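# Swing the hanging ball to topple the red pin

## Task

Use the robot to swing the suspended ball so it strikes the red pin, and either tips it over or sends it off the raised deck, while every other pin stays upright on the deck. The robot must never touch any pin. Before the red pin is down, a standing pin may be touched only by another pin, the ball or the ball's cord. The ball or cord counts only if the robot's last contact with them happened while the ball was pulled well back from its rest spot, on the side away from the pins. After the red pin is down, the ball or cord may touch standing pins, but only when the robot is touching neither of them. The stand, deck and base board form one loose unit. From the moment the ball is released from well back until the red pin falls, neither the robot nor anything from the bench may touch that unit. Until the red pin is down, no pin may lean far, tip or fall because that unit was bumped or tilted, or while the robot is in contact with the ball or cord. The robot must also stay off the ball and cord while any pin is being struck or leaning far, and briefly afterwards. Any breach is a failure. The result must hold on its own at the end, without the robot keeping it in place.

## Robot and tools

ROBOT. Two 7-joint arms, left_arm and right_arm, each with a parallel two-finger gripper. Shared world frame: origin on the table surface midway between the arms, +z up, +x pointing out over the table, left_arm on the +y side. The names do not mean left or right in any image. In a gripper's own frame the fingers point along +z and close along y. end_effector_position is the point between the pads when closed. Closed fingertips reach about 19 mm past it, open ones about 6 mm. Closing pushes the tips roughly 13 mm further out, so keep that clearance above surfaces. Joint ranges (rad): waist ±69.115, shoulder ±2.250, upper arm roll ±69.115, elbow ±2.580, forearm roll ±69.115, wrist pitch ±2.100, wrist roll ±69.115. Load limits (N m): waist, shoulder, upper arm roll and elbow 50.7; forearm roll, wrist pitch and wrist roll 31.9. A held object's weight counts toward them.

ROW FORMAT (used by both motion tools). A single flat list of 16 numbers covering both arms, each in [-1, 1]: left_arm dx, dy, dz, rx, ry, rz, then left_gripper position and speed, then the same eight for right_arm and right_gripper. Always send all 16, even if one arm stays put. dx to rz are an offset, not a pose. They are measured in that gripper's own axes, from its measured pose when the action began. 1.0 equals 0.6 m of travel or 180 degrees of turn. rx, ry, rz are read together as one rotation vector. Gripper position is absolute: +1 is fully open (85 mm), 0 about 41 mm, about -0.8 pads touch, -1 closes until blocked. Gripper speed sets the rate the gap changes: about 20 mm/s at -1, 85 at 0, 150 at +1. Grip force is not adjustable; a full close squeezes roughly 190 to 235 N per pad, a bit more on wide objects. For a gentle grip, open first, then close to a value just under the object's width. Fingers stay put until position changes by 0.01 or more. They may re-close by themselves, never past the requested value, if the object yields or slips. To leave a gripper alone, repeat its previous position and speed; a 0 there is a real command.

execute_actions(actions): a list of actions run in sequence. Each action is a table of up to 15 rows, one row per control step (1/30 s), so an action lasts 0.5 s. If fewer rows are given, the last one is held to fill the 15 steps. Every row in an action is relative to that action's start pose, not to the row before. For the first action of a call, the start is the pose last reported in this scene. Each step, the command is clipped to within 70 mm and 16 degrees of the measured pose. After an action, the arm goes no further than its last clipped pose, so long motions need further actions. An empty list just returns the state and images.

move(target, speed, blocking): target is one 16-number row; its offsets count from the pose in the scene's latest result that reports one. Each gripper follows a straight line, turning the shorter way, and both arms finish together over 0.5 to 10 s. speed is top path speed in m/s, 0.002 to 0.5, default 0.25; turning is capped at twice that in rad/s. Paths ignore obstacles and the other arm; grippers lag, drift, and may overshoot speed near full reach. Finger values are applied at the start. Faster moves and targets set deeper past a contact hit and press harder. The result adds a 'move:' line with the ending (done, off_target, moving, held, fault) and limits (paced = pose clipped; held = some steps blocked, after which the arm may surge), plus each gripper's distance from its pose. blocking=false returns after 0.5 s while motion goes on; call wait or stop before sending more rows or moves.

wait(seconds): 0 to 10; arms hold their last command and a running move continues. stop(): brakes a running move, needing room, more when fast; fingers keep moving. zoom_image(camera, region): camera is cam_low, cam_left_wrist or cam_right_wrist; region [x0, y0, x1, y1] in pixels from the top-left, at most 504 by 504. finished_scene(scene): ends the given scene number permanently and reports success.

RESULTS. The state line gives each gripper's end_effector_position (m) and end_effector_quat_wxyz in the world frame; printed positions can be off, more at long reach. 'Hand target' lines show the pose each arm is now driven toward. 'pose unreachable' means a clearance check altered or blocked that arm's command. Step readings list positions at some steps; HELD marks an arm whose row was partly held back. A torque fault (joint load limit reached) freezes that arm for 10 s and drops the rest of the call. MOTOR HOT appears from 60 °C; at 75 °C an OVER-TEMPERATURE FAULT lets the arm sag. Images come from cam_low (fixed, 672x504, at about [1.314, 0.357, 0.415]) and the two wrist cameras (672x504), with calibration supplied in the result.

CAUTIONS. The scene keeps running between replies and the robot holds its last command. Loose objects may get brief random pushes. Do not let the arms collide or press each other, knock anything off the table, or touch any pin or the stand unit. Pull the ball back on the side away from the pins, release cleanly, then keep clear. Avoid drops, slams and hard shoves.

Each tool is called after "Call:" as name(argument=value, ...) on one line, values as JSON.

## Session

Call:
execute_actions(actions=[])

Scene clock: 0.00 s.
left_arm: end_effector_position=(+0.1121, +0.5870, +0.1472) position_measured_pct=0.0 end_effector_quat_wxyz=(+0.239, +0.756, +0.524, +0.310) | right_arm: end_effector_position=(+0.0880, -0.1939, +0.1800) position_measured_pct=0.0 end_effector_quat_wxyz=(-0.061, +0.829, -0.486, -0.270)
Joint positions: left_arm=[-1.735  0.518 -0.688  2.408  0.728  1.25   2.784] | right_arm=[-0.251  0.077  0.14   2.473 -0.522  1.03   3.873]
Joint velocities: left_arm=[ 0.001  0.     0.    -0.001  0.001  0.     0.   ] | right_arm=[-0.     0.     0.001  0.001  0.     0.    -0.   ]
Hand target (left_arm): +0.112, +0.587, +0.147; +0.239, +0.756, +0.524, +0.310
Hand target (right_arm): +0.088, -0.194, +0.180; -0.061, +0.829, -0.486, -0.270
camera_calibration (this result's frames):
cam_left_wrist: T_world_to_cam=[[0.649458, -0.326729, 0.686624, 0.013615], [-0.258643, -0.944059, -0.204586, 0.670733], [0.715058, -0.0447208, -0.697633, 0.199043], [0, 0, 0, 1]] pos_world=[0.0223108, 0.646561, 0.266733]
cam_right_wrist: T_world_to_cam=[[-0.863638, -0.479808, 0.154638, -0.0353705], [-0.351332, 0.792864, 0.497928, 0.154251], [-0.361517, 0.3757, -0.85332, 0.407389], [0, 0, 0, 1]] pos_world=[0.170924, -0.292327, 0.276297]

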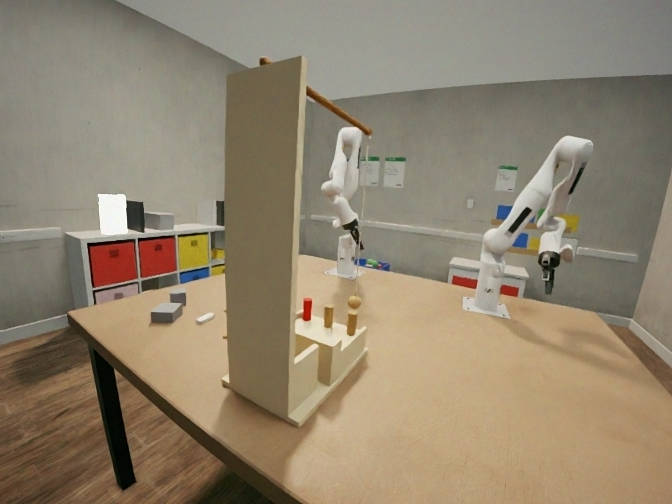

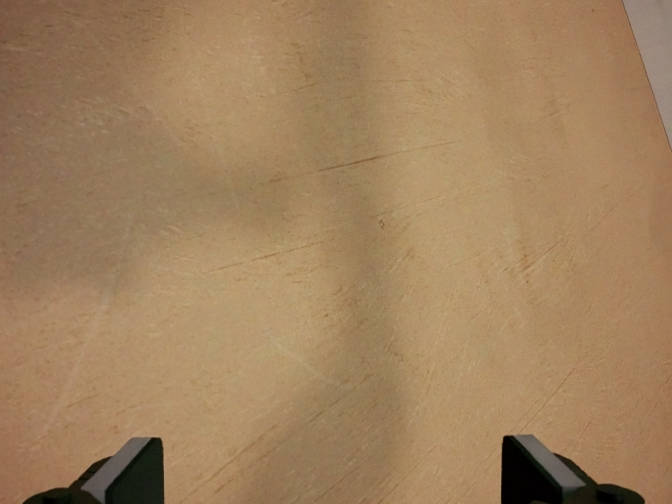

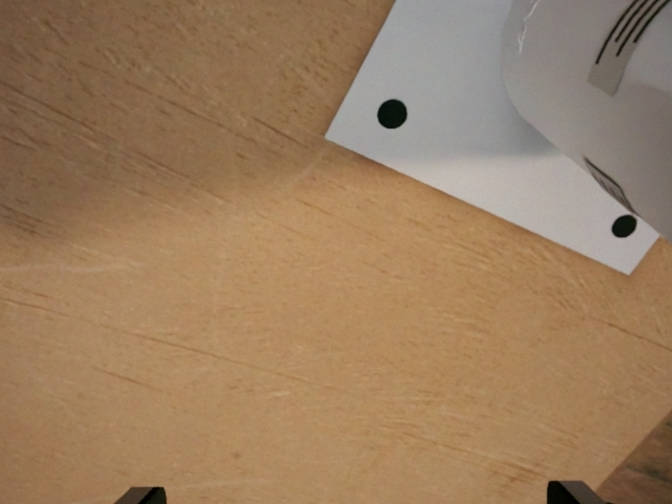

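Call:
zoom_image(camera="cam_low", region=[285, 280, 385, 370])

Call:
zoom_image(camera="cam_low", region=[200, 260, 400, 440])

Region (285, 280, 385, 370) of cam_low's 672x504 image, scaled by 5.040, with more detail than that image has; it fills the top 454 rows of this view, and the rest is white.

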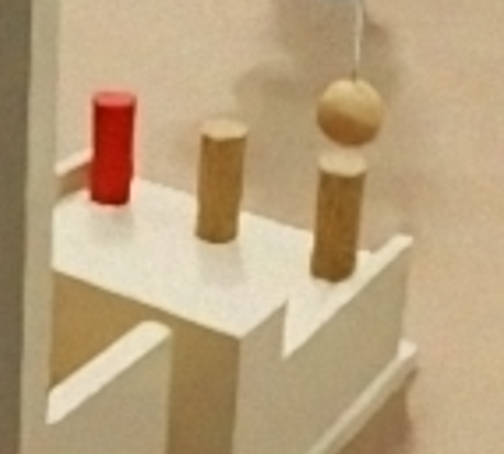

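Region (200, 260, 400, 440) of cam_low's 672x504 image, scaled by 2.520, with more detail than that image has; it fills the top 454 rows of this view, and the rest is white.

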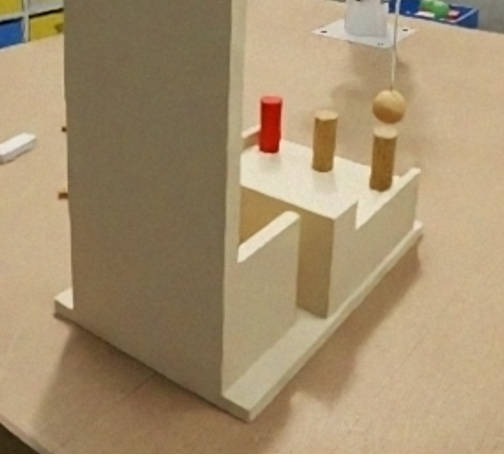

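Call:
zoom_image(camera="cam_low", region=[440, 120, 620, 330])

Region (440, 120, 620, 330) of cam_low's 672x504 image, scaled by 2.400, with more detail than that image has; it fills the left 432 columns of this view, and the rest is white.

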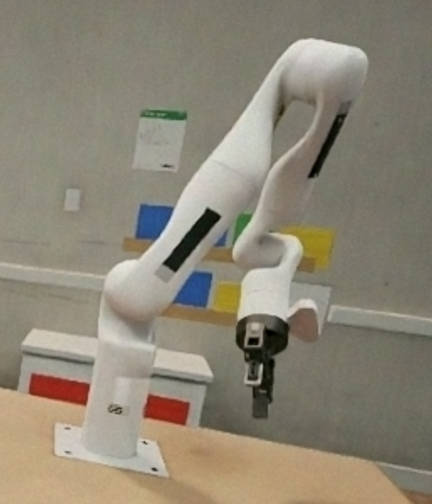

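Call:
move(target=[0, 0, 0, 0, 0, 0, 1, 0, -0.1363, -0.6629, 0.0675, 0.1161, 0.5297, -0.1854, 1, 0], speed=0.4)

Scene clock: 23.73 s.
left_arm: end_effector_position=(+0.1121, +0.5870, +0.1472) position_measured_pct=0.0 end_effector_quat_wxyz=(+0.239, +0.756, +0.524, +0.310) | right_arm: end_effector_position=(+0.3731, +0.0934, +0.1242) position_measured_pct=0.0 end_effector_quat_wxyz=(+0.110, +0.825, -0.179, +0.524)
Joint positions: left_arm=[-1.735  0.518 -0.688  2.408  0.728  1.25   2.784] | right_arm=[-1.416  1.003  0.105  1.526  1.055  1.287  2.209]
Joint velocities: left_arm=[-0.    -0.     0.001  0.     0.002  0.001 -0.001] | right_arm=[-0.002  0.009 -0.001 -0.004  0.     0.002  0.001]
Hand target (left_arm): +0.112, +0.587, +0.147; +0.239, +0.756, +0.524, +0.310
Hand target (right_arm): +0.373, +0.093, +0.124; +0.110, +0.825, -0.179, +0.525
Off the commanded pose (left_arm): 0.000 m, 0 deg.
Off the commanded pose (right_arm): 0.003 m, 1 deg.
move: done
camera_calibration (this result's frames):
cam_left_wrist: T_world_to_cam=[[0.649458, -0.326729, 0.686624, 0.0136158], [-0.258644, -0.944059, -0.204586, 0.670733], [0.715058, -0.0447208, -0.697634, 0.199043], [0, 0, 0, 1]] pos_world=[0.0223104, 0.646562, 0.266733]
cam_right_wrist: T_world_to_cam=[[-0.398989, -0.915401, -0.0533693, 0.250529], [-0.368002, 0.213164, -0.905061, 0.289066], [0.839871, -0.341469, -0.42192, -0.0799477], [0, 0, 0, 1]] pos_world=[0.273481, 0.140416, 0.241262]

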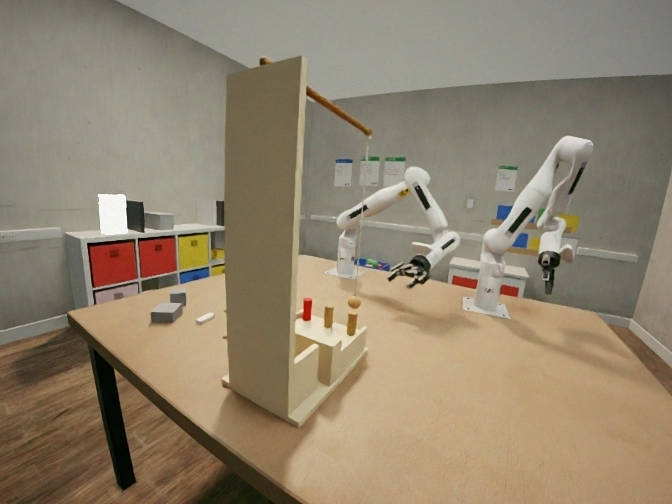

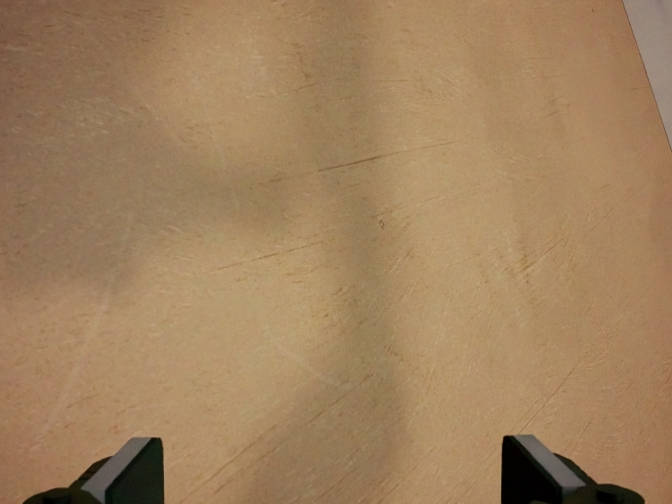

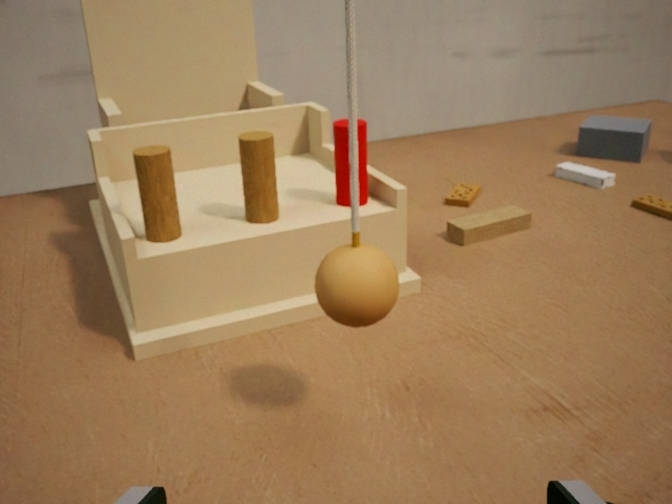

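Call:
execute_actions(actions=[])

Call:
zoom_image(camera="cam_right_wrist", region=[230, 90, 470, 340])

Call:
zoom_image(camera="cam_right_wrist", region=[100, 440, 604, 504])

Call:
zoom_image(camera="cam_right_wrist", region=[310, 0, 400, 130])

Scene clock: 24.27 s.
left_arm: end_effector_position=(+0.1121, +0.5870, +0.1472) position_measured_pct=0.0 end_effector_quat_wxyz=(+0.239, +0.756, +0.524, +0.310) | right_arm: end_effector_position=(+0.3731, +0.0934, +0.1239) position_measured_pct=0.0 end_effector_quat_wxyz=(+0.110, +0.825, -0.179, +0.525)
Joint positions: left_arm=[-1.735  0.518 -0.688  2.408  0.728  1.25   2.784] | right_arm=[-1.416  1.004  0.105  1.525  1.055  1.287  2.209]
Joint velocities: left_arm=[-0.001 -0.    -0.     0.     0.     0.     0.001] | right_arm=[ 0.     0.    -0.001 -0.001  0.     0.     0.001]
Hand target (left_arm): +0.112, +0.587, +0.147; +0.239, +0.756, +0.524, +0.310
Hand target (right_arm): +0.373, +0.093, +0.124; +0.110, +0.825, -0.179, +0.525
Off the commanded pose (left_arm): 0.000 m, 0 deg.
Off the commanded pose (right_arm): 0.003 m, 0 deg.
camera_calibration (this result's frames):
cam_left_wrist: T_world_to_cam=[[0.649459, -0.326729, 0.686623, 0.0136159], [-0.258643, -0.944059, -0.204586, 0.670733], [0.715057, -0.0447205, -0.697634, 0.199043], [0, 0, 0, 1]] pos_world=[0.0223104, 0.646562, 0.266733]
cam_right_wrist: T_world_to_cam=[[-0.398955, -0.915457, -0.0526588, 0.250385], [-0.367942, 0.212421, -0.90526, 0.288848], [0.839913, -0.341783, -0.421581, -0.0801152], [0, 0, 0, 1]] pos_world=[0.273461, 0.140477, 0.240892]

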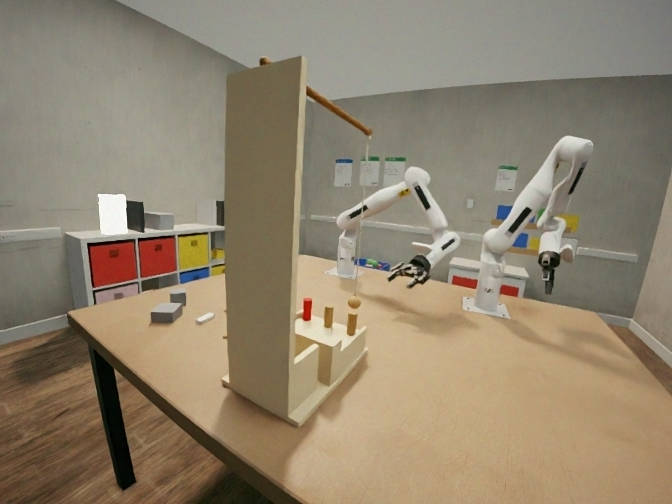

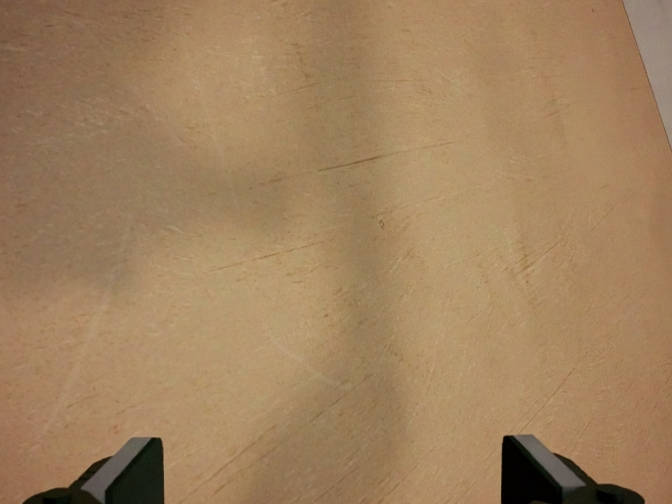

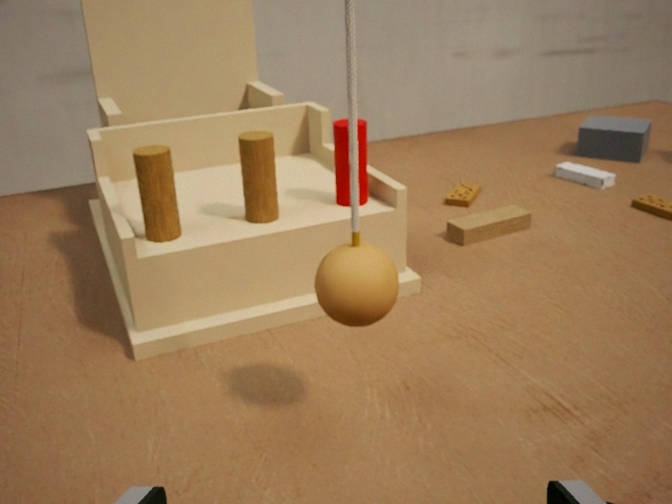

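Region (230, 90, 470, 340) of cam_right_wrist's 672x504 image, scaled by 2.016; it fills the left 484 columns of this view, and the rest is white.

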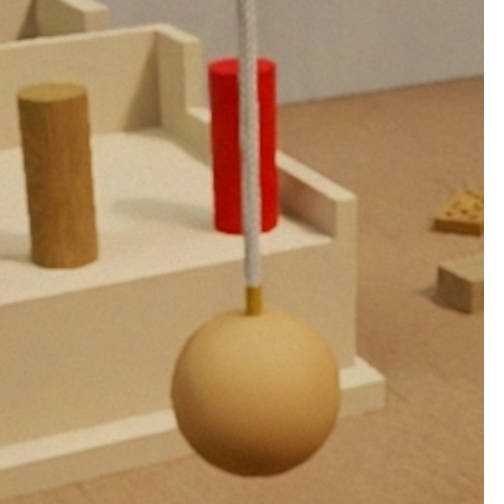

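Region (100, 440, 604, 504) of cam_right_wrist's 672x504 image, scaled by 1.000; it fills the top 64 rows of this view, and the rest is white.

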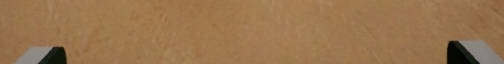

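Region (310, 0, 400, 130) of cam_right_wrist's 672x504 image, scaled by 3.877; it fills the left 349 columns of this view, and the rest is white.

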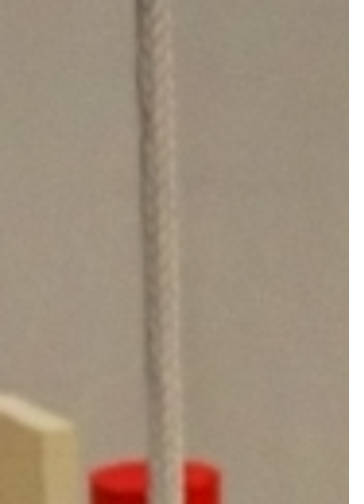

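Call:
move(target=[0, 0, 0, 0, 0, 0, 1, 0, 0.0825, 0.0026, 0.3351, 0, 0, 0, 1, 0], speed=0.25)

Scene clock: 29.87 s.
left_arm: end_effector_position=(+0.1121, +0.5870, +0.1472) position_measured_pct=0.0 end_effector_quat_wxyz=(+0.239, +0.756, +0.524, +0.310) | right_arm: end_effector_position=(+0.5574, +0.0086, +0.0834) position_measured_pct=0.0 end_effector_quat_wxyz=(+0.110, +0.825, -0.178, +0.525)
Joint positions: left_arm=[-1.735  0.518 -0.688  2.408  0.728  1.25   2.784] | right_arm=[-1.109  1.092  0.232  1.532  1.302  0.969  2.192]
Joint velocities: left_arm=[-0.    -0.     0.     0.001  0.001 -0.001 -0.001] | right_arm=[ 0.002  0.002  0.    -0.002 -0.    -0.001  0.001]
Hand target (left_arm): +0.112, +0.587, +0.147; +0.239, +0.756, +0.524, +0.310
Hand target (right_arm): +0.558, +0.008, +0.083; +0.110, +0.825, -0.178, +0.525
Off the commanded pose (left_arm): 0.000 m, 0 deg.
Off the commanded pose (right_arm): 0.000 m, 0 deg.
move: done
camera_calibration (this result's frames):
cam_left_wrist: T_world_to_cam=[[0.649459, -0.326729, 0.686623, 0.0136166], [-0.258644, -0.944059, -0.204586, 0.670733], [0.715057, -0.0447202, -0.697635, 0.199043], [0, 0, 0, 1]] pos_world=[0.02231, 0.646562, 0.266733]
cam_right_wrist: T_world_to_cam=[[-0.398638, -0.915633, -0.0520004, 0.243971], [-0.367996, 0.211634, -0.905423, 0.338095], [0.84004, -0.3418, -0.421314, -0.28104], [0, 0, 0, 1]] pos_world=[0.457758, 0.0557759, 0.200399]

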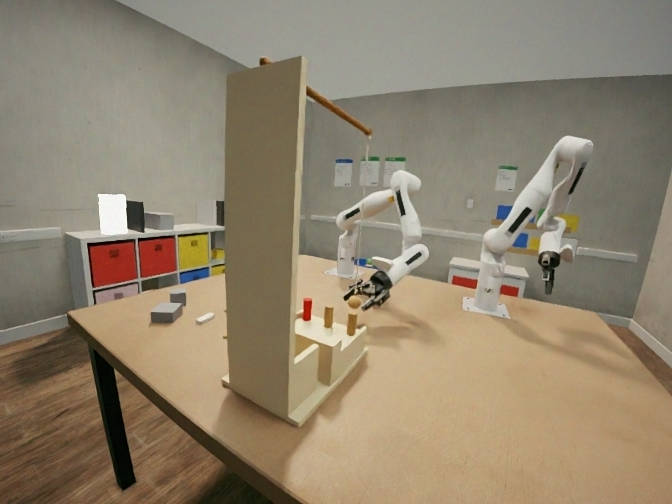

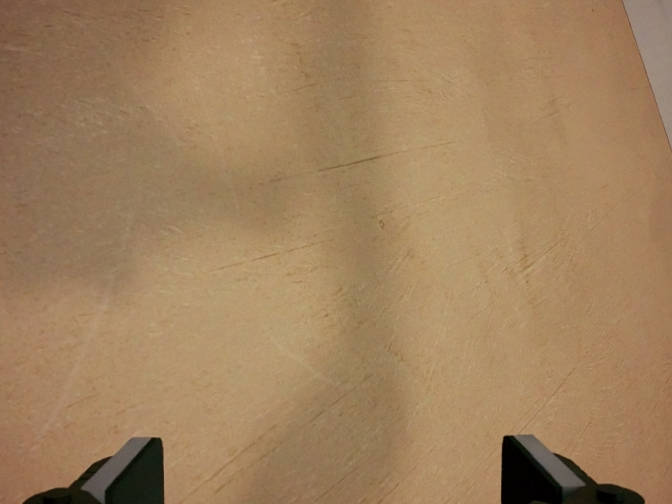

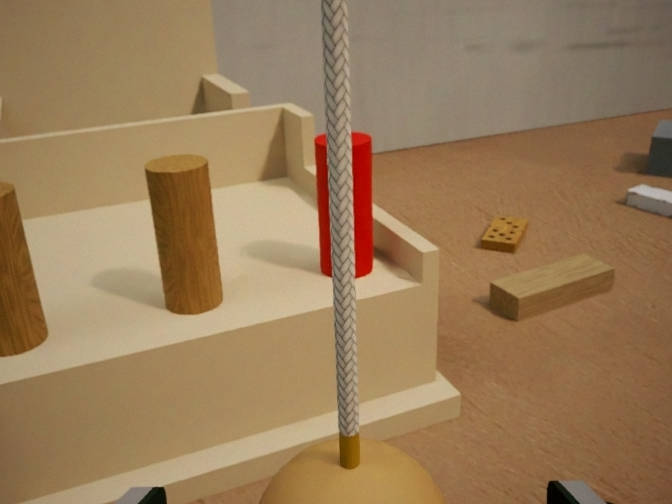

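Call:
execute_actions(actions=[[[0,0,0,0,0,0,1,0,0,-0.0018,0,0,0,0,-0.06,0.5]]])

Scene clock: 31.53 s.
left_arm: end_effector_position=(+0.1121, +0.5870, +0.1472) position_measured_pct=0.0 end_effector_quat_wxyz=(+0.239, +0.756, +0.524, +0.310) | right_arm: end_effector_position=(+0.5579, +0.0096, +0.0836) position_measured_pct=49.2 end_effector_quat_wxyz=(+0.110, +0.825, -0.178, +0.525)
Joint positions: left_arm=[-1.735  0.518 -0.688  2.408  0.728  1.25   2.784] | right_arm=[-1.109  1.093  0.231  1.527  1.3    0.97   2.195]
Joint velocities: left_arm=[-0.001 -0.     0.    -0.    -0.001 -0.     0.002] | right_arm=[ 0.001  0.001 -0.001 -0.    -0.001 -0.001  0.   ]
Hand target (left_arm): +0.112, +0.587, +0.147; +0.239, +0.756, +0.524, +0.310
Hand target (right_arm): +0.558, +0.010, +0.083; +0.110, +0.825, -0.178, +0.525
Off the commanded pose (left_arm): 0.000 m, 0 deg.
Off the commanded pose (right_arm): 0.000 m, 0 deg.
Step readings (end_effector_position):
0: left_arm (+0.1121, +0.5870, +0.1472) | right_arm (+0.5575, +0.0085, +0.0833)
1: left_arm (+0.1121, +0.5870, +0.1472) | right_arm (+0.5576, +0.0085, +0.0833)
2: left_arm (+0.1121, +0.5870, +0.1472) | right_arm (+0.5577, +0.0088, +0.0833)
4: left_arm (+0.1121, +0.5870, +0.1472) | right_arm (+0.5578, +0.0093, +0.0834)
8: left_arm (+0.1121, +0.5870, +0.1472) | right_arm (+0.5578, +0.0096, +0.0835)
15: end_effector_position above
camera_calibration (this result's frames):
cam_left_wrist: T_world_to_cam=[[0.64946, -0.326729, 0.686622, 0.0136172], [-0.258643, -0.944059, -0.204586, 0.670733], [0.715056, -0.0447196, -0.697635, 0.199043], [0, 0, 0, 1]] pos_world=[0.0223096, 0.646562, 0.266733]
cam_right_wrist: T_world_to_cam=[[-0.39867, -0.915613, -0.0521039, 0.245094], [-0.367722, 0.211641, -0.905532, 0.338075], [0.840144, -0.341849, -0.421066, -0.281159], [0, 0, 0, 1]] pos_world=[0.458244, 0.0567469, 0.200522]

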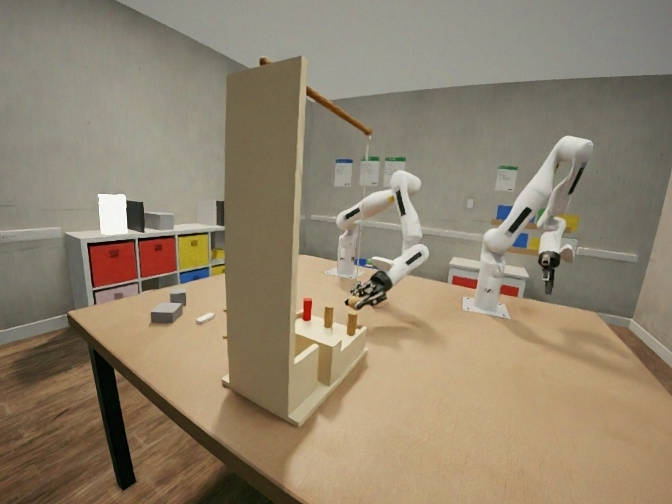

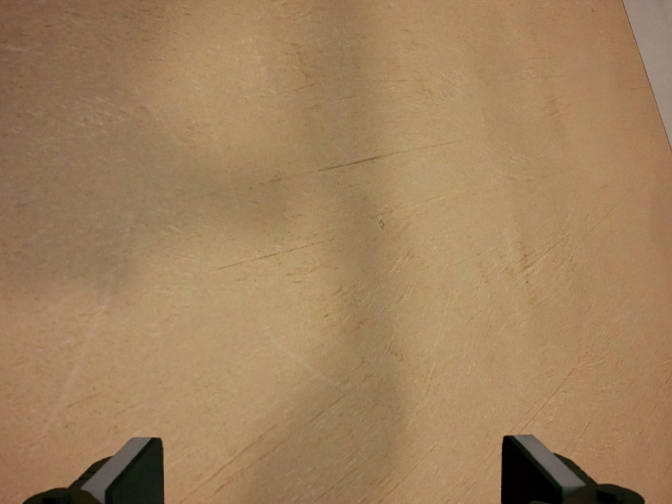

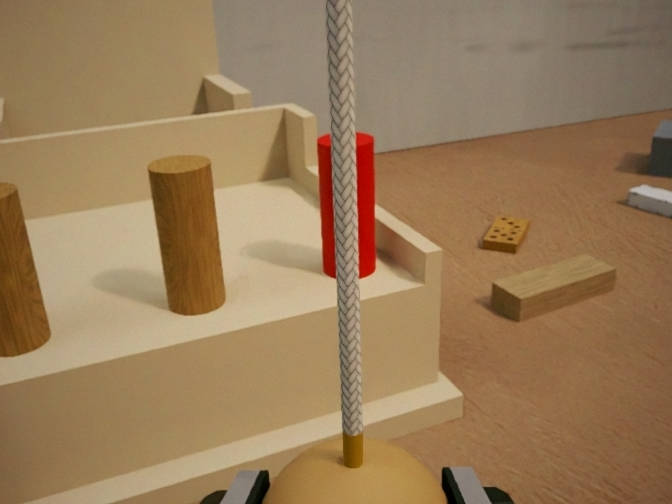

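Call:
move(target=[0, 0, 0, 0, 0, 0, 1, 0, -0.0692, -0.0025, -0.3322, 0, 0, 0, -0.06, 0.5], speed=0.22)

Scene clock: 35.77 s.
left_arm: end_effector_position=(+0.1121, +0.5870, +0.1472) position_measured_pct=0.0 end_effector_quat_wxyz=(+0.239, +0.756, +0.524, +0.310) | right_arm: end_effector_position=(+0.3781, +0.0922, +0.1304) position_measured_pct=49.6 end_effector_quat_wxyz=(+0.110, +0.825, -0.179, +0.525)
Joint positions: left_arm=[-1.735  0.518 -0.688  2.408  0.728  1.25   2.784] | right_arm=[-1.41   0.992  0.111  1.527  1.058  1.284  2.223]
Joint velocities: left_arm=[ 0.    -0.    -0.002 -0.001  0.     0.     0.001] | right_arm=[-0.004 -0.001 -0.001 -0.002 -0.001  0.002  0.   ]
Hand target (left_arm): +0.112, +0.587, +0.147; +0.239, +0.756, +0.524, +0.310
Hand target (right_arm): +0.378, +0.092, +0.131; +0.110, +0.825, -0.179, +0.525
Off the commanded pose (left_arm): 0.000 m, 0 deg.
Off the commanded pose (right_arm): 0.000 m, 0 deg.
move: done
camera_calibration (this result's frames):
cam_left_wrist: T_world_to_cam=[[0.649461, -0.326729, 0.686621, 0.013618], [-0.258643, -0.944059, -0.204586, 0.670734], [0.715056, -0.0447193, -0.697636, 0.199044], [0, 0, 0, 1]] pos_world=[0.0223092, 0.646563, 0.266732]
cam_right_wrist: T_world_to_cam=[[-0.398937, -0.915464, -0.0526782, 0.251639], [-0.367844, 0.212391, -0.905307, 0.296788], [0.839964, -0.341783, -0.421479, -0.0819661], [0, 0, 0, 1]] pos_world=[0.278409, 0.139317, 0.247394]

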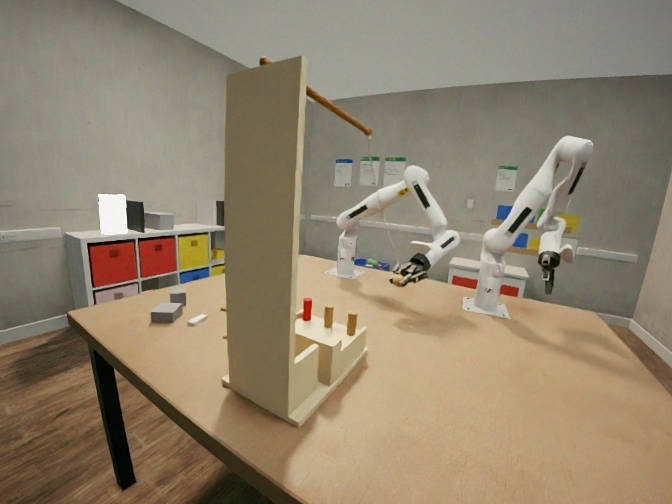

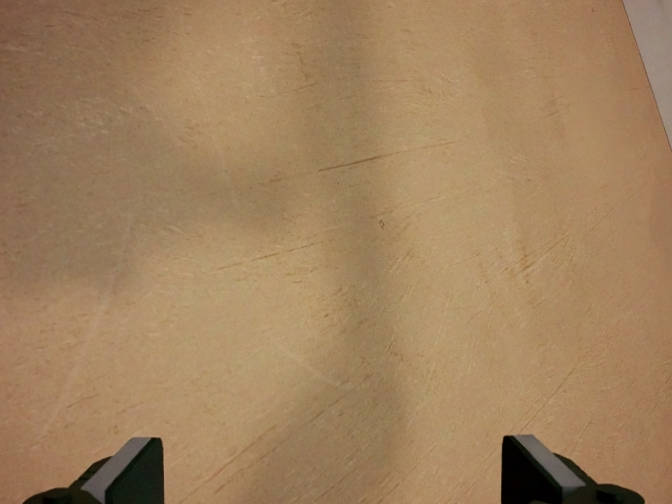

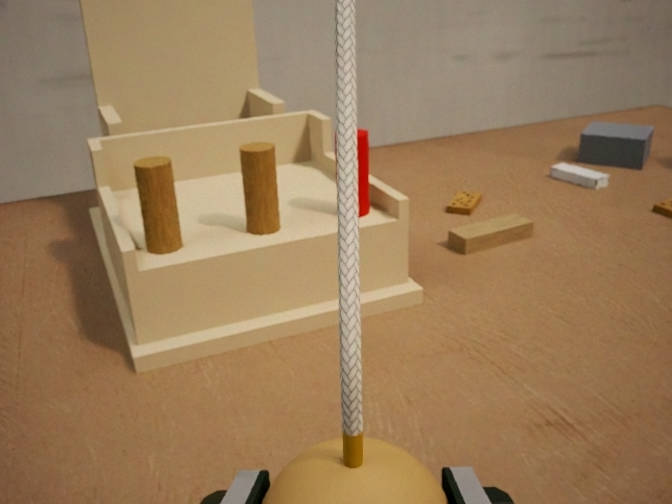

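Call:
zoom_image(camera="cam_low", region=[290, 115, 470, 345])

Region (290, 115, 470, 345) of cam_low's 672x504 image, scaled by 2.191, with more detail than that image has; it fills the left 394 columns of this view, and the rest is white.

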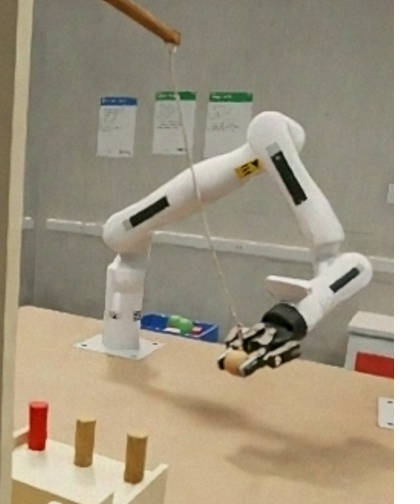

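Call:
execute_actions(actions=[[[0,0,0,0,0,0,1,0,0,0,0,0,0,0,1,1],[0,0,0,0,0,0,1,0,0,0,0,0,0,0,1,1],[0,0,0,0,0,0,1,0,0,0,0,0,0,0,1,1],[0,0,0,0,0,0,1,0,0,0,0,0,0,0,1,1],[0,0,0,0,0,0,1,0,0,0,0,0,0,0,1,1],[0,0,0,0,0,0,1,0,0,0,-0.002,0,0,0,1,1],[0,0,0,0,0,0,1,0,0,0,-0.006,0,0,0,1,1],[0,0,0,0,0,0,1,0,0,0,-0.012,0,0,0,1,1],[0,0,0,0,0,0,1,0,0,0,-0.02,0,0,0,1,1],[0,0,0,0,0,0,1,0,0,0,-0.028,0,0,0,1,1],[0,0,0,0,0,0,1,0,0,0,-0.036,0,0,0,1,1],[0,0,0,0,0,0,1,0,0,0,-0.043,0,0,0,1,1],[0,0,0,0,0,0,1,0,0,0,-0.048,0,0,0,1,1],[0,0,0,0,0,0,1,0,0,0,-0.05,0,0,0,1,1],[0,0,0,0,0,0,1,0,0,0,-0.05,0,0,0,1,1]]])

Call:
wait(seconds=0.25)

Call:
wait(seconds=0.5)

Scene clock: 37.87 s.
left_arm: end_effector_position=(+0.1121, +0.5870, +0.1472) position_measured_pct=0.0 end_effector_quat_wxyz=(+0.239, +0.756, +0.524, +0.310) | right_arm: end_effector_position=(+0.3586, +0.1011, +0.1402) position_measured_pct=0.4 end_effector_quat_wxyz=(+0.110, +0.825, -0.178, +0.524)
Joint positions: left_arm=[-1.735  0.518 -0.688  2.408  0.728  1.25   2.784] | right_arm=[-1.441  0.978  0.099  1.51   1.031  1.326  2.237]
Joint velocities: left_arm=[ 0.     0.    -0.001 -0.     0.001 -0.001 -0.   ] | right_arm=[-0.1   -0.041 -0.049 -0.071 -0.095  0.154  0.053]
Hand target (left_arm): +0.112, +0.587, +0.147; +0.239, +0.756, +0.524, +0.310
Hand target (right_arm): +0.353, +0.103, +0.143; +0.110, +0.825, -0.179, +0.525
Off the commanded pose (left_arm): 0.000 m, 0 deg.
Off the commanded pose (right_arm): 0.006 m, 0 deg.
Step readings (end_effector_position):
0: left_arm (+0.1121, +0.5870, +0.1472) | right_arm (+0.3779, +0.0923, +0.1305)
1: left_arm (+0.1121, +0.5870, +0.1472) | right_arm (+0.3779, +0.0923, +0.1304)
2: left_arm (+0.1121, +0.5870, +0.1472) | right_arm (+0.3780, +0.0923, +0.1304)
4: left_arm (+0.1121, +0.5870, +0.1472) | right_arm (+0.3780, +0.0922, +0.1304)
8: left_arm (+0.1121, +0.5870, +0.1472) | right_arm (+0.3767, +0.0929, +0.1313)
15: end_effector_position above
camera_calibration (this result's frames):
cam_left_wrist: T_world_to_cam=[[0.649462, -0.326729, 0.68662, 0.0136188], [-0.258643, -0.944059, -0.204586, 0.670734], [0.715055, -0.0447187, -0.697637, 0.199044], [0, 0, 0, 1]] pos_world=[0.0223088, 0.646563, 0.266732]
cam_right_wrist: T_world_to_cam=[[-0.398398, -0.915691, -0.0528136, 0.252335], [-0.368334, 0.212457, -0.905092, 0.296751], [0.840005, -0.341134, -0.421923, -0.0584738], [0, 0, 0, 1]] pos_world=[0.258952, 0.148066, 0.257243]

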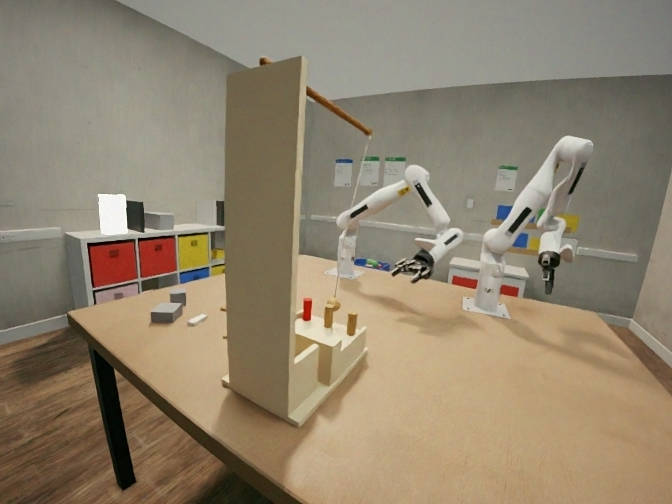

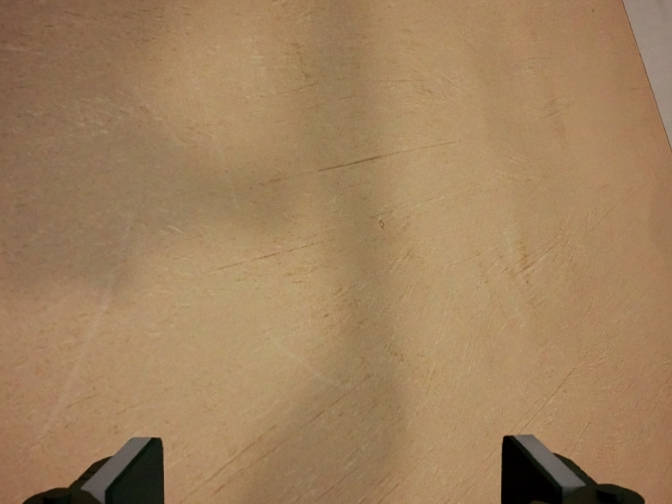

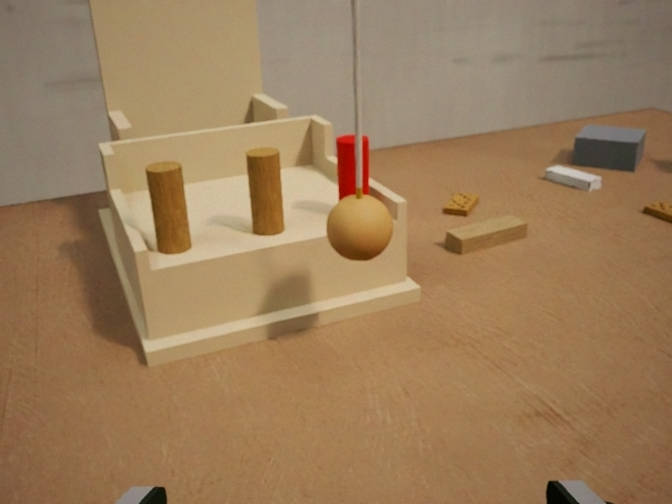

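Scene clock: 38.13 s.
left_arm: end_effector_position=(+0.1121, +0.5870, +0.1472) position_measured_pct=0.0 end_effector_quat_wxyz=(+0.239, +0.756, +0.524, +0.310) | right_arm: end_effector_position=(+0.3536, +0.1031, +0.1429) position_measured_pct=0.0 end_effector_quat_wxyz=(+0.110, +0.825, -0.179, +0.524)
Joint positions: left_arm=[-1.735  0.518 -0.688  2.408  0.728  1.25   2.784] | right_arm=[-1.449  0.975  0.097  1.505  1.024  1.338  2.241]
Joint velocities: left_arm=[-0.001 -0.    -0.001 -0.001 -0.     0.001  0.   ] | right_arm=[-0.006 -0.002 -0.    -0.002 -0.003  0.005  0.001]
Hand target (left_arm): +0.112, +0.587, +0.147; +0.239, +0.756, +0.524, +0.310
Hand target (right_arm): +0.353, +0.103, +0.143; +0.110, +0.825, -0.179, +0.525
Off the commanded pose (left_arm): 0.000 m, 0 deg.
Off the commanded pose (right_arm): 0.000 m, 0 deg.
wait: 0.27 s; no rest
camera_calibration (this result's frames):
cam_left_wrist: T_world_to_cam=[[0.649461, -0.32673, 0.686621, 0.0136188], [-0.258643, -0.944059, -0.204586, 0.670734], [0.715055, -0.0447189, -0.697636, 0.199044], [0, 0, 0, 1]] pos_world=[0.0223088, 0.646563, 0.266732]
cam_right_wrist: T_world_to_cam=[[-0.39904, -0.915419, -0.0526748, 0.252562], [-0.367996, 0.212501, -0.905219, 0.296844], [0.839849, -0.341835, -0.421667, -0.0523638], [0, 0, 0, 1]] pos_world=[0.253997, 0.15022, 0.259932]

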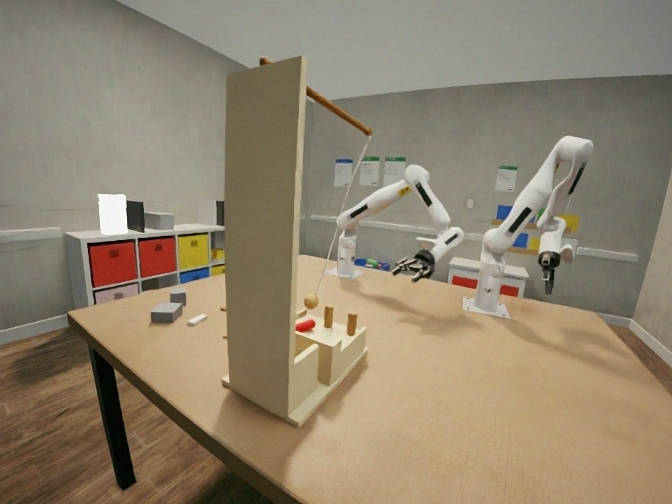

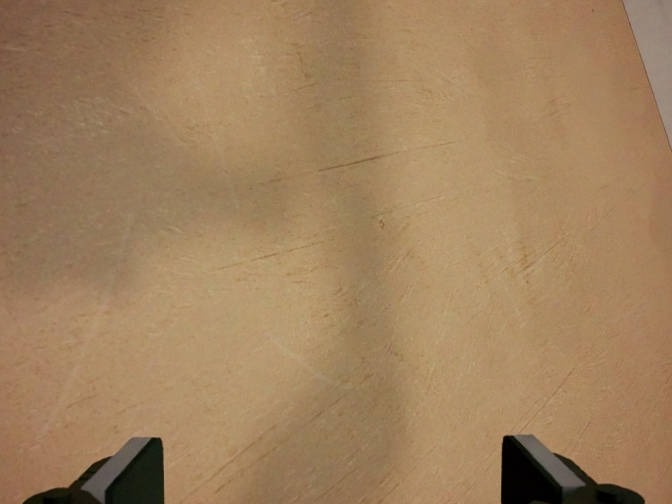

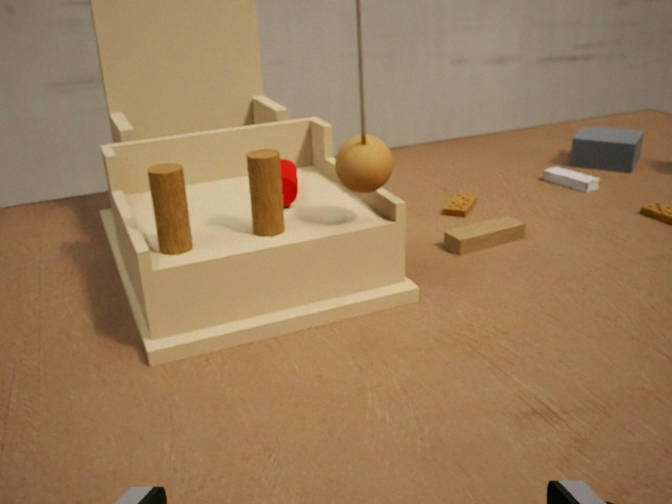

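Scene clock: 38.63 s.
left_arm: end_effector_position=(+0.1121, +0.5870, +0.1472) position_measured_pct=0.0 end_effector_quat_wxyz=(+0.239, +0.756, +0.524, +0.310) | right_arm: end_effector_position=(+0.3534, +0.1033, +0.1431) position_measured_pct=0.0 end_effector_quat_wxyz=(+0.110, +0.825, -0.179, +0.525)
Joint positions: left_arm=[-1.735  0.518 -0.688  2.408  0.728  1.25   2.784] | right_arm=[-1.449  0.975  0.096  1.504  1.024  1.338  2.241]
Joint velocities: left_arm=[ 0.     0.    -0.001  0.     0.001  0.001 -0.001] | right_arm=[ 0.001  0.001  0.001 -0.     0.    -0.    -0.   ]
Hand target (left_arm): +0.112, +0.587, +0.147; +0.239, +0.756, +0.524, +0.310
Hand target (right_arm): +0.353, +0.103, +0.143; +0.110, +0.825, -0.179, +0.525
Off the commanded pose (left_arm): 0.000 m, 0 deg.
Off the commanded pose (right_arm): 0.000 m, 0 deg.
wait: 0.50 s; at rest by 0.17 s
camera_calibration (this result's frames):
cam_left_wrist: T_world_to_cam=[[0.649461, -0.326729, 0.686621, 0.0136185], [-0.258643, -0.944059, -0.204586, 0.670734], [0.715055, -0.044719, -0.697636, 0.199044], [0, 0, 0, 1]] pos_world=[0.0223089, 0.646563, 0.266732]
cam_right_wrist: T_world_to_cam=[[-0.398785, -0.915525, -0.0527769, 0.252563], [-0.368005, 0.212479, -0.905221, 0.296836], [0.839966, -0.341566, -0.421651, -0.0520903], [0, 0, 0, 1]] pos_world=[0.25371, 0.150364, 0.260068]

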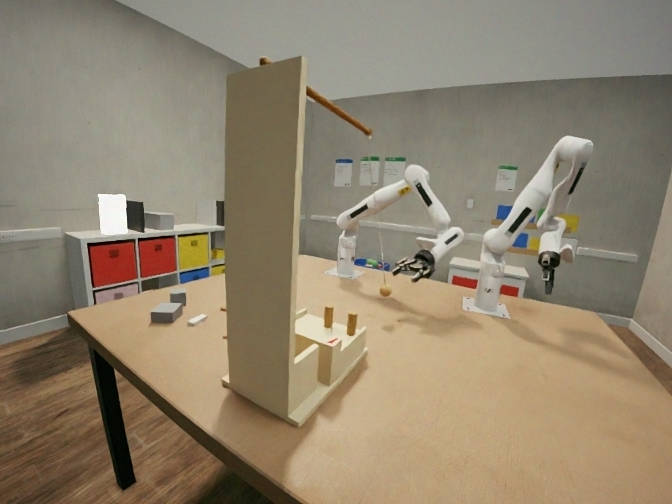

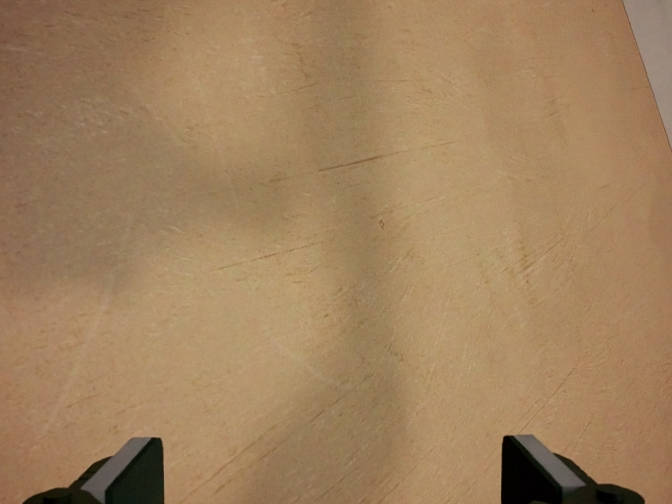

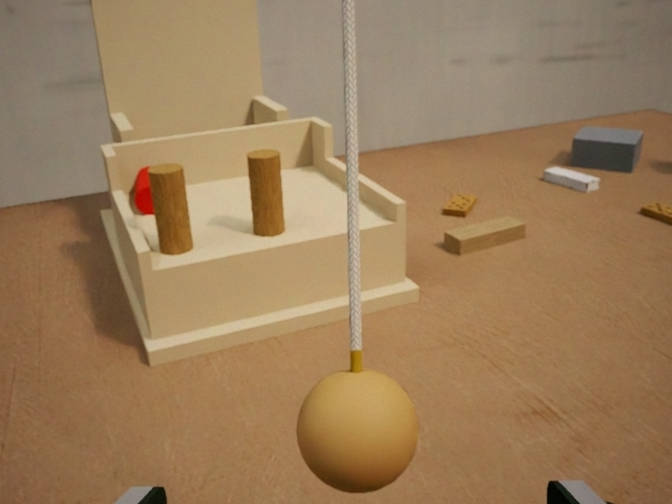

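The red pin is down and has rolled to the back corner, and the other two are still standing. I'll wait for it to settle before finishing.

Call:
wait(seconds=2.0)

Scene clock: 40.87 s.
left_arm: end_effector_position=(+0.1121, +0.5870, +0.1472) position_measured_pct=0.0 end_effector_quat_wxyz=(+0.239, +0.756, +0.524, +0.310) | right_arm: end_effector_position=(+0.3534, +0.1033, +0.1431) position_measured_pct=0.0 end_effector_quat_wxyz=(+0.110, +0.825, -0.179, +0.525)
Joint positions: left_arm=[-1.735  0.518 -0.688  2.408  0.728  1.25   2.784] | right_arm=[-1.449  0.975  0.096  1.504  1.024  1.338  2.241]
Joint velocities: left_arm=[-0.  0.  0. -0.  0. -0. -0.] | right_arm=[-0.001  0.001  0.     0.     0.     0.     0.   ]
Hand target (left_arm): +0.112, +0.587, +0.147; +0.239, +0.756, +0.524, +0.310
Hand target (right_arm): +0.353, +0.103, +0.143; +0.110, +0.825, -0.179, +0.525
Off the commanded pose (left_arm): 0.000 m, 0 deg.
Off the commanded pose (right_arm): 0.000 m, 0 deg.
wait: 2.00 s; at rest from the start
camera_calibration (this result's frames):
cam_left_wrist: T_world_to_cam=[[0.649461, -0.326729, 0.68662, 0.0136186], [-0.258643, -0.944059, -0.204586, 0.670734], [0.715055, -0.0447189, -0.697637, 0.199044], [0, 0, 0, 1]] pos_world=[0.0223088, 0.646563, 0.266732]
cam_right_wrist: T_world_to_cam=[[-0.398781, -0.915526, -0.0527777, 0.252563], [-0.368006, 0.212478, -0.905221, 0.296836], [0.839967, -0.341563, -0.421651, -0.0520888], [0, 0, 0, 1]] pos_world=[0.253708, 0.150365, 0.260069]

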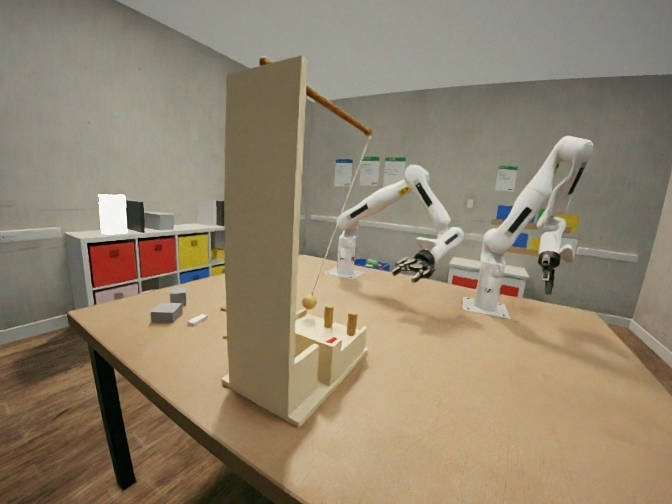

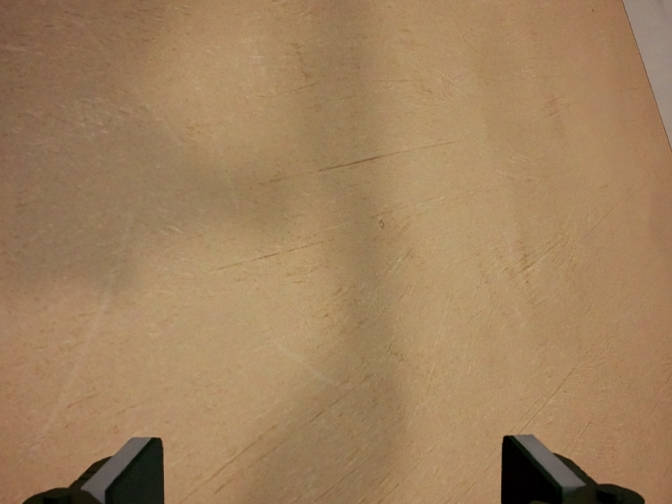

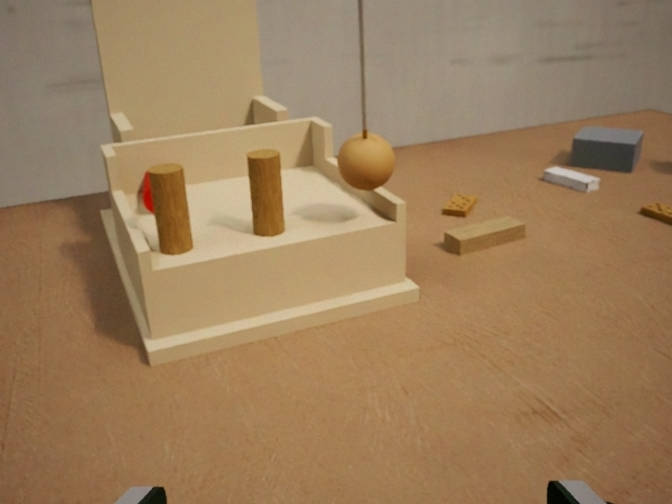

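The red pin is lying at the back of the deck, both other pins are upright, and the ball is swinging well clear of them.

Call:
finished_scene(scene=2)

The scene is finished: the task was done.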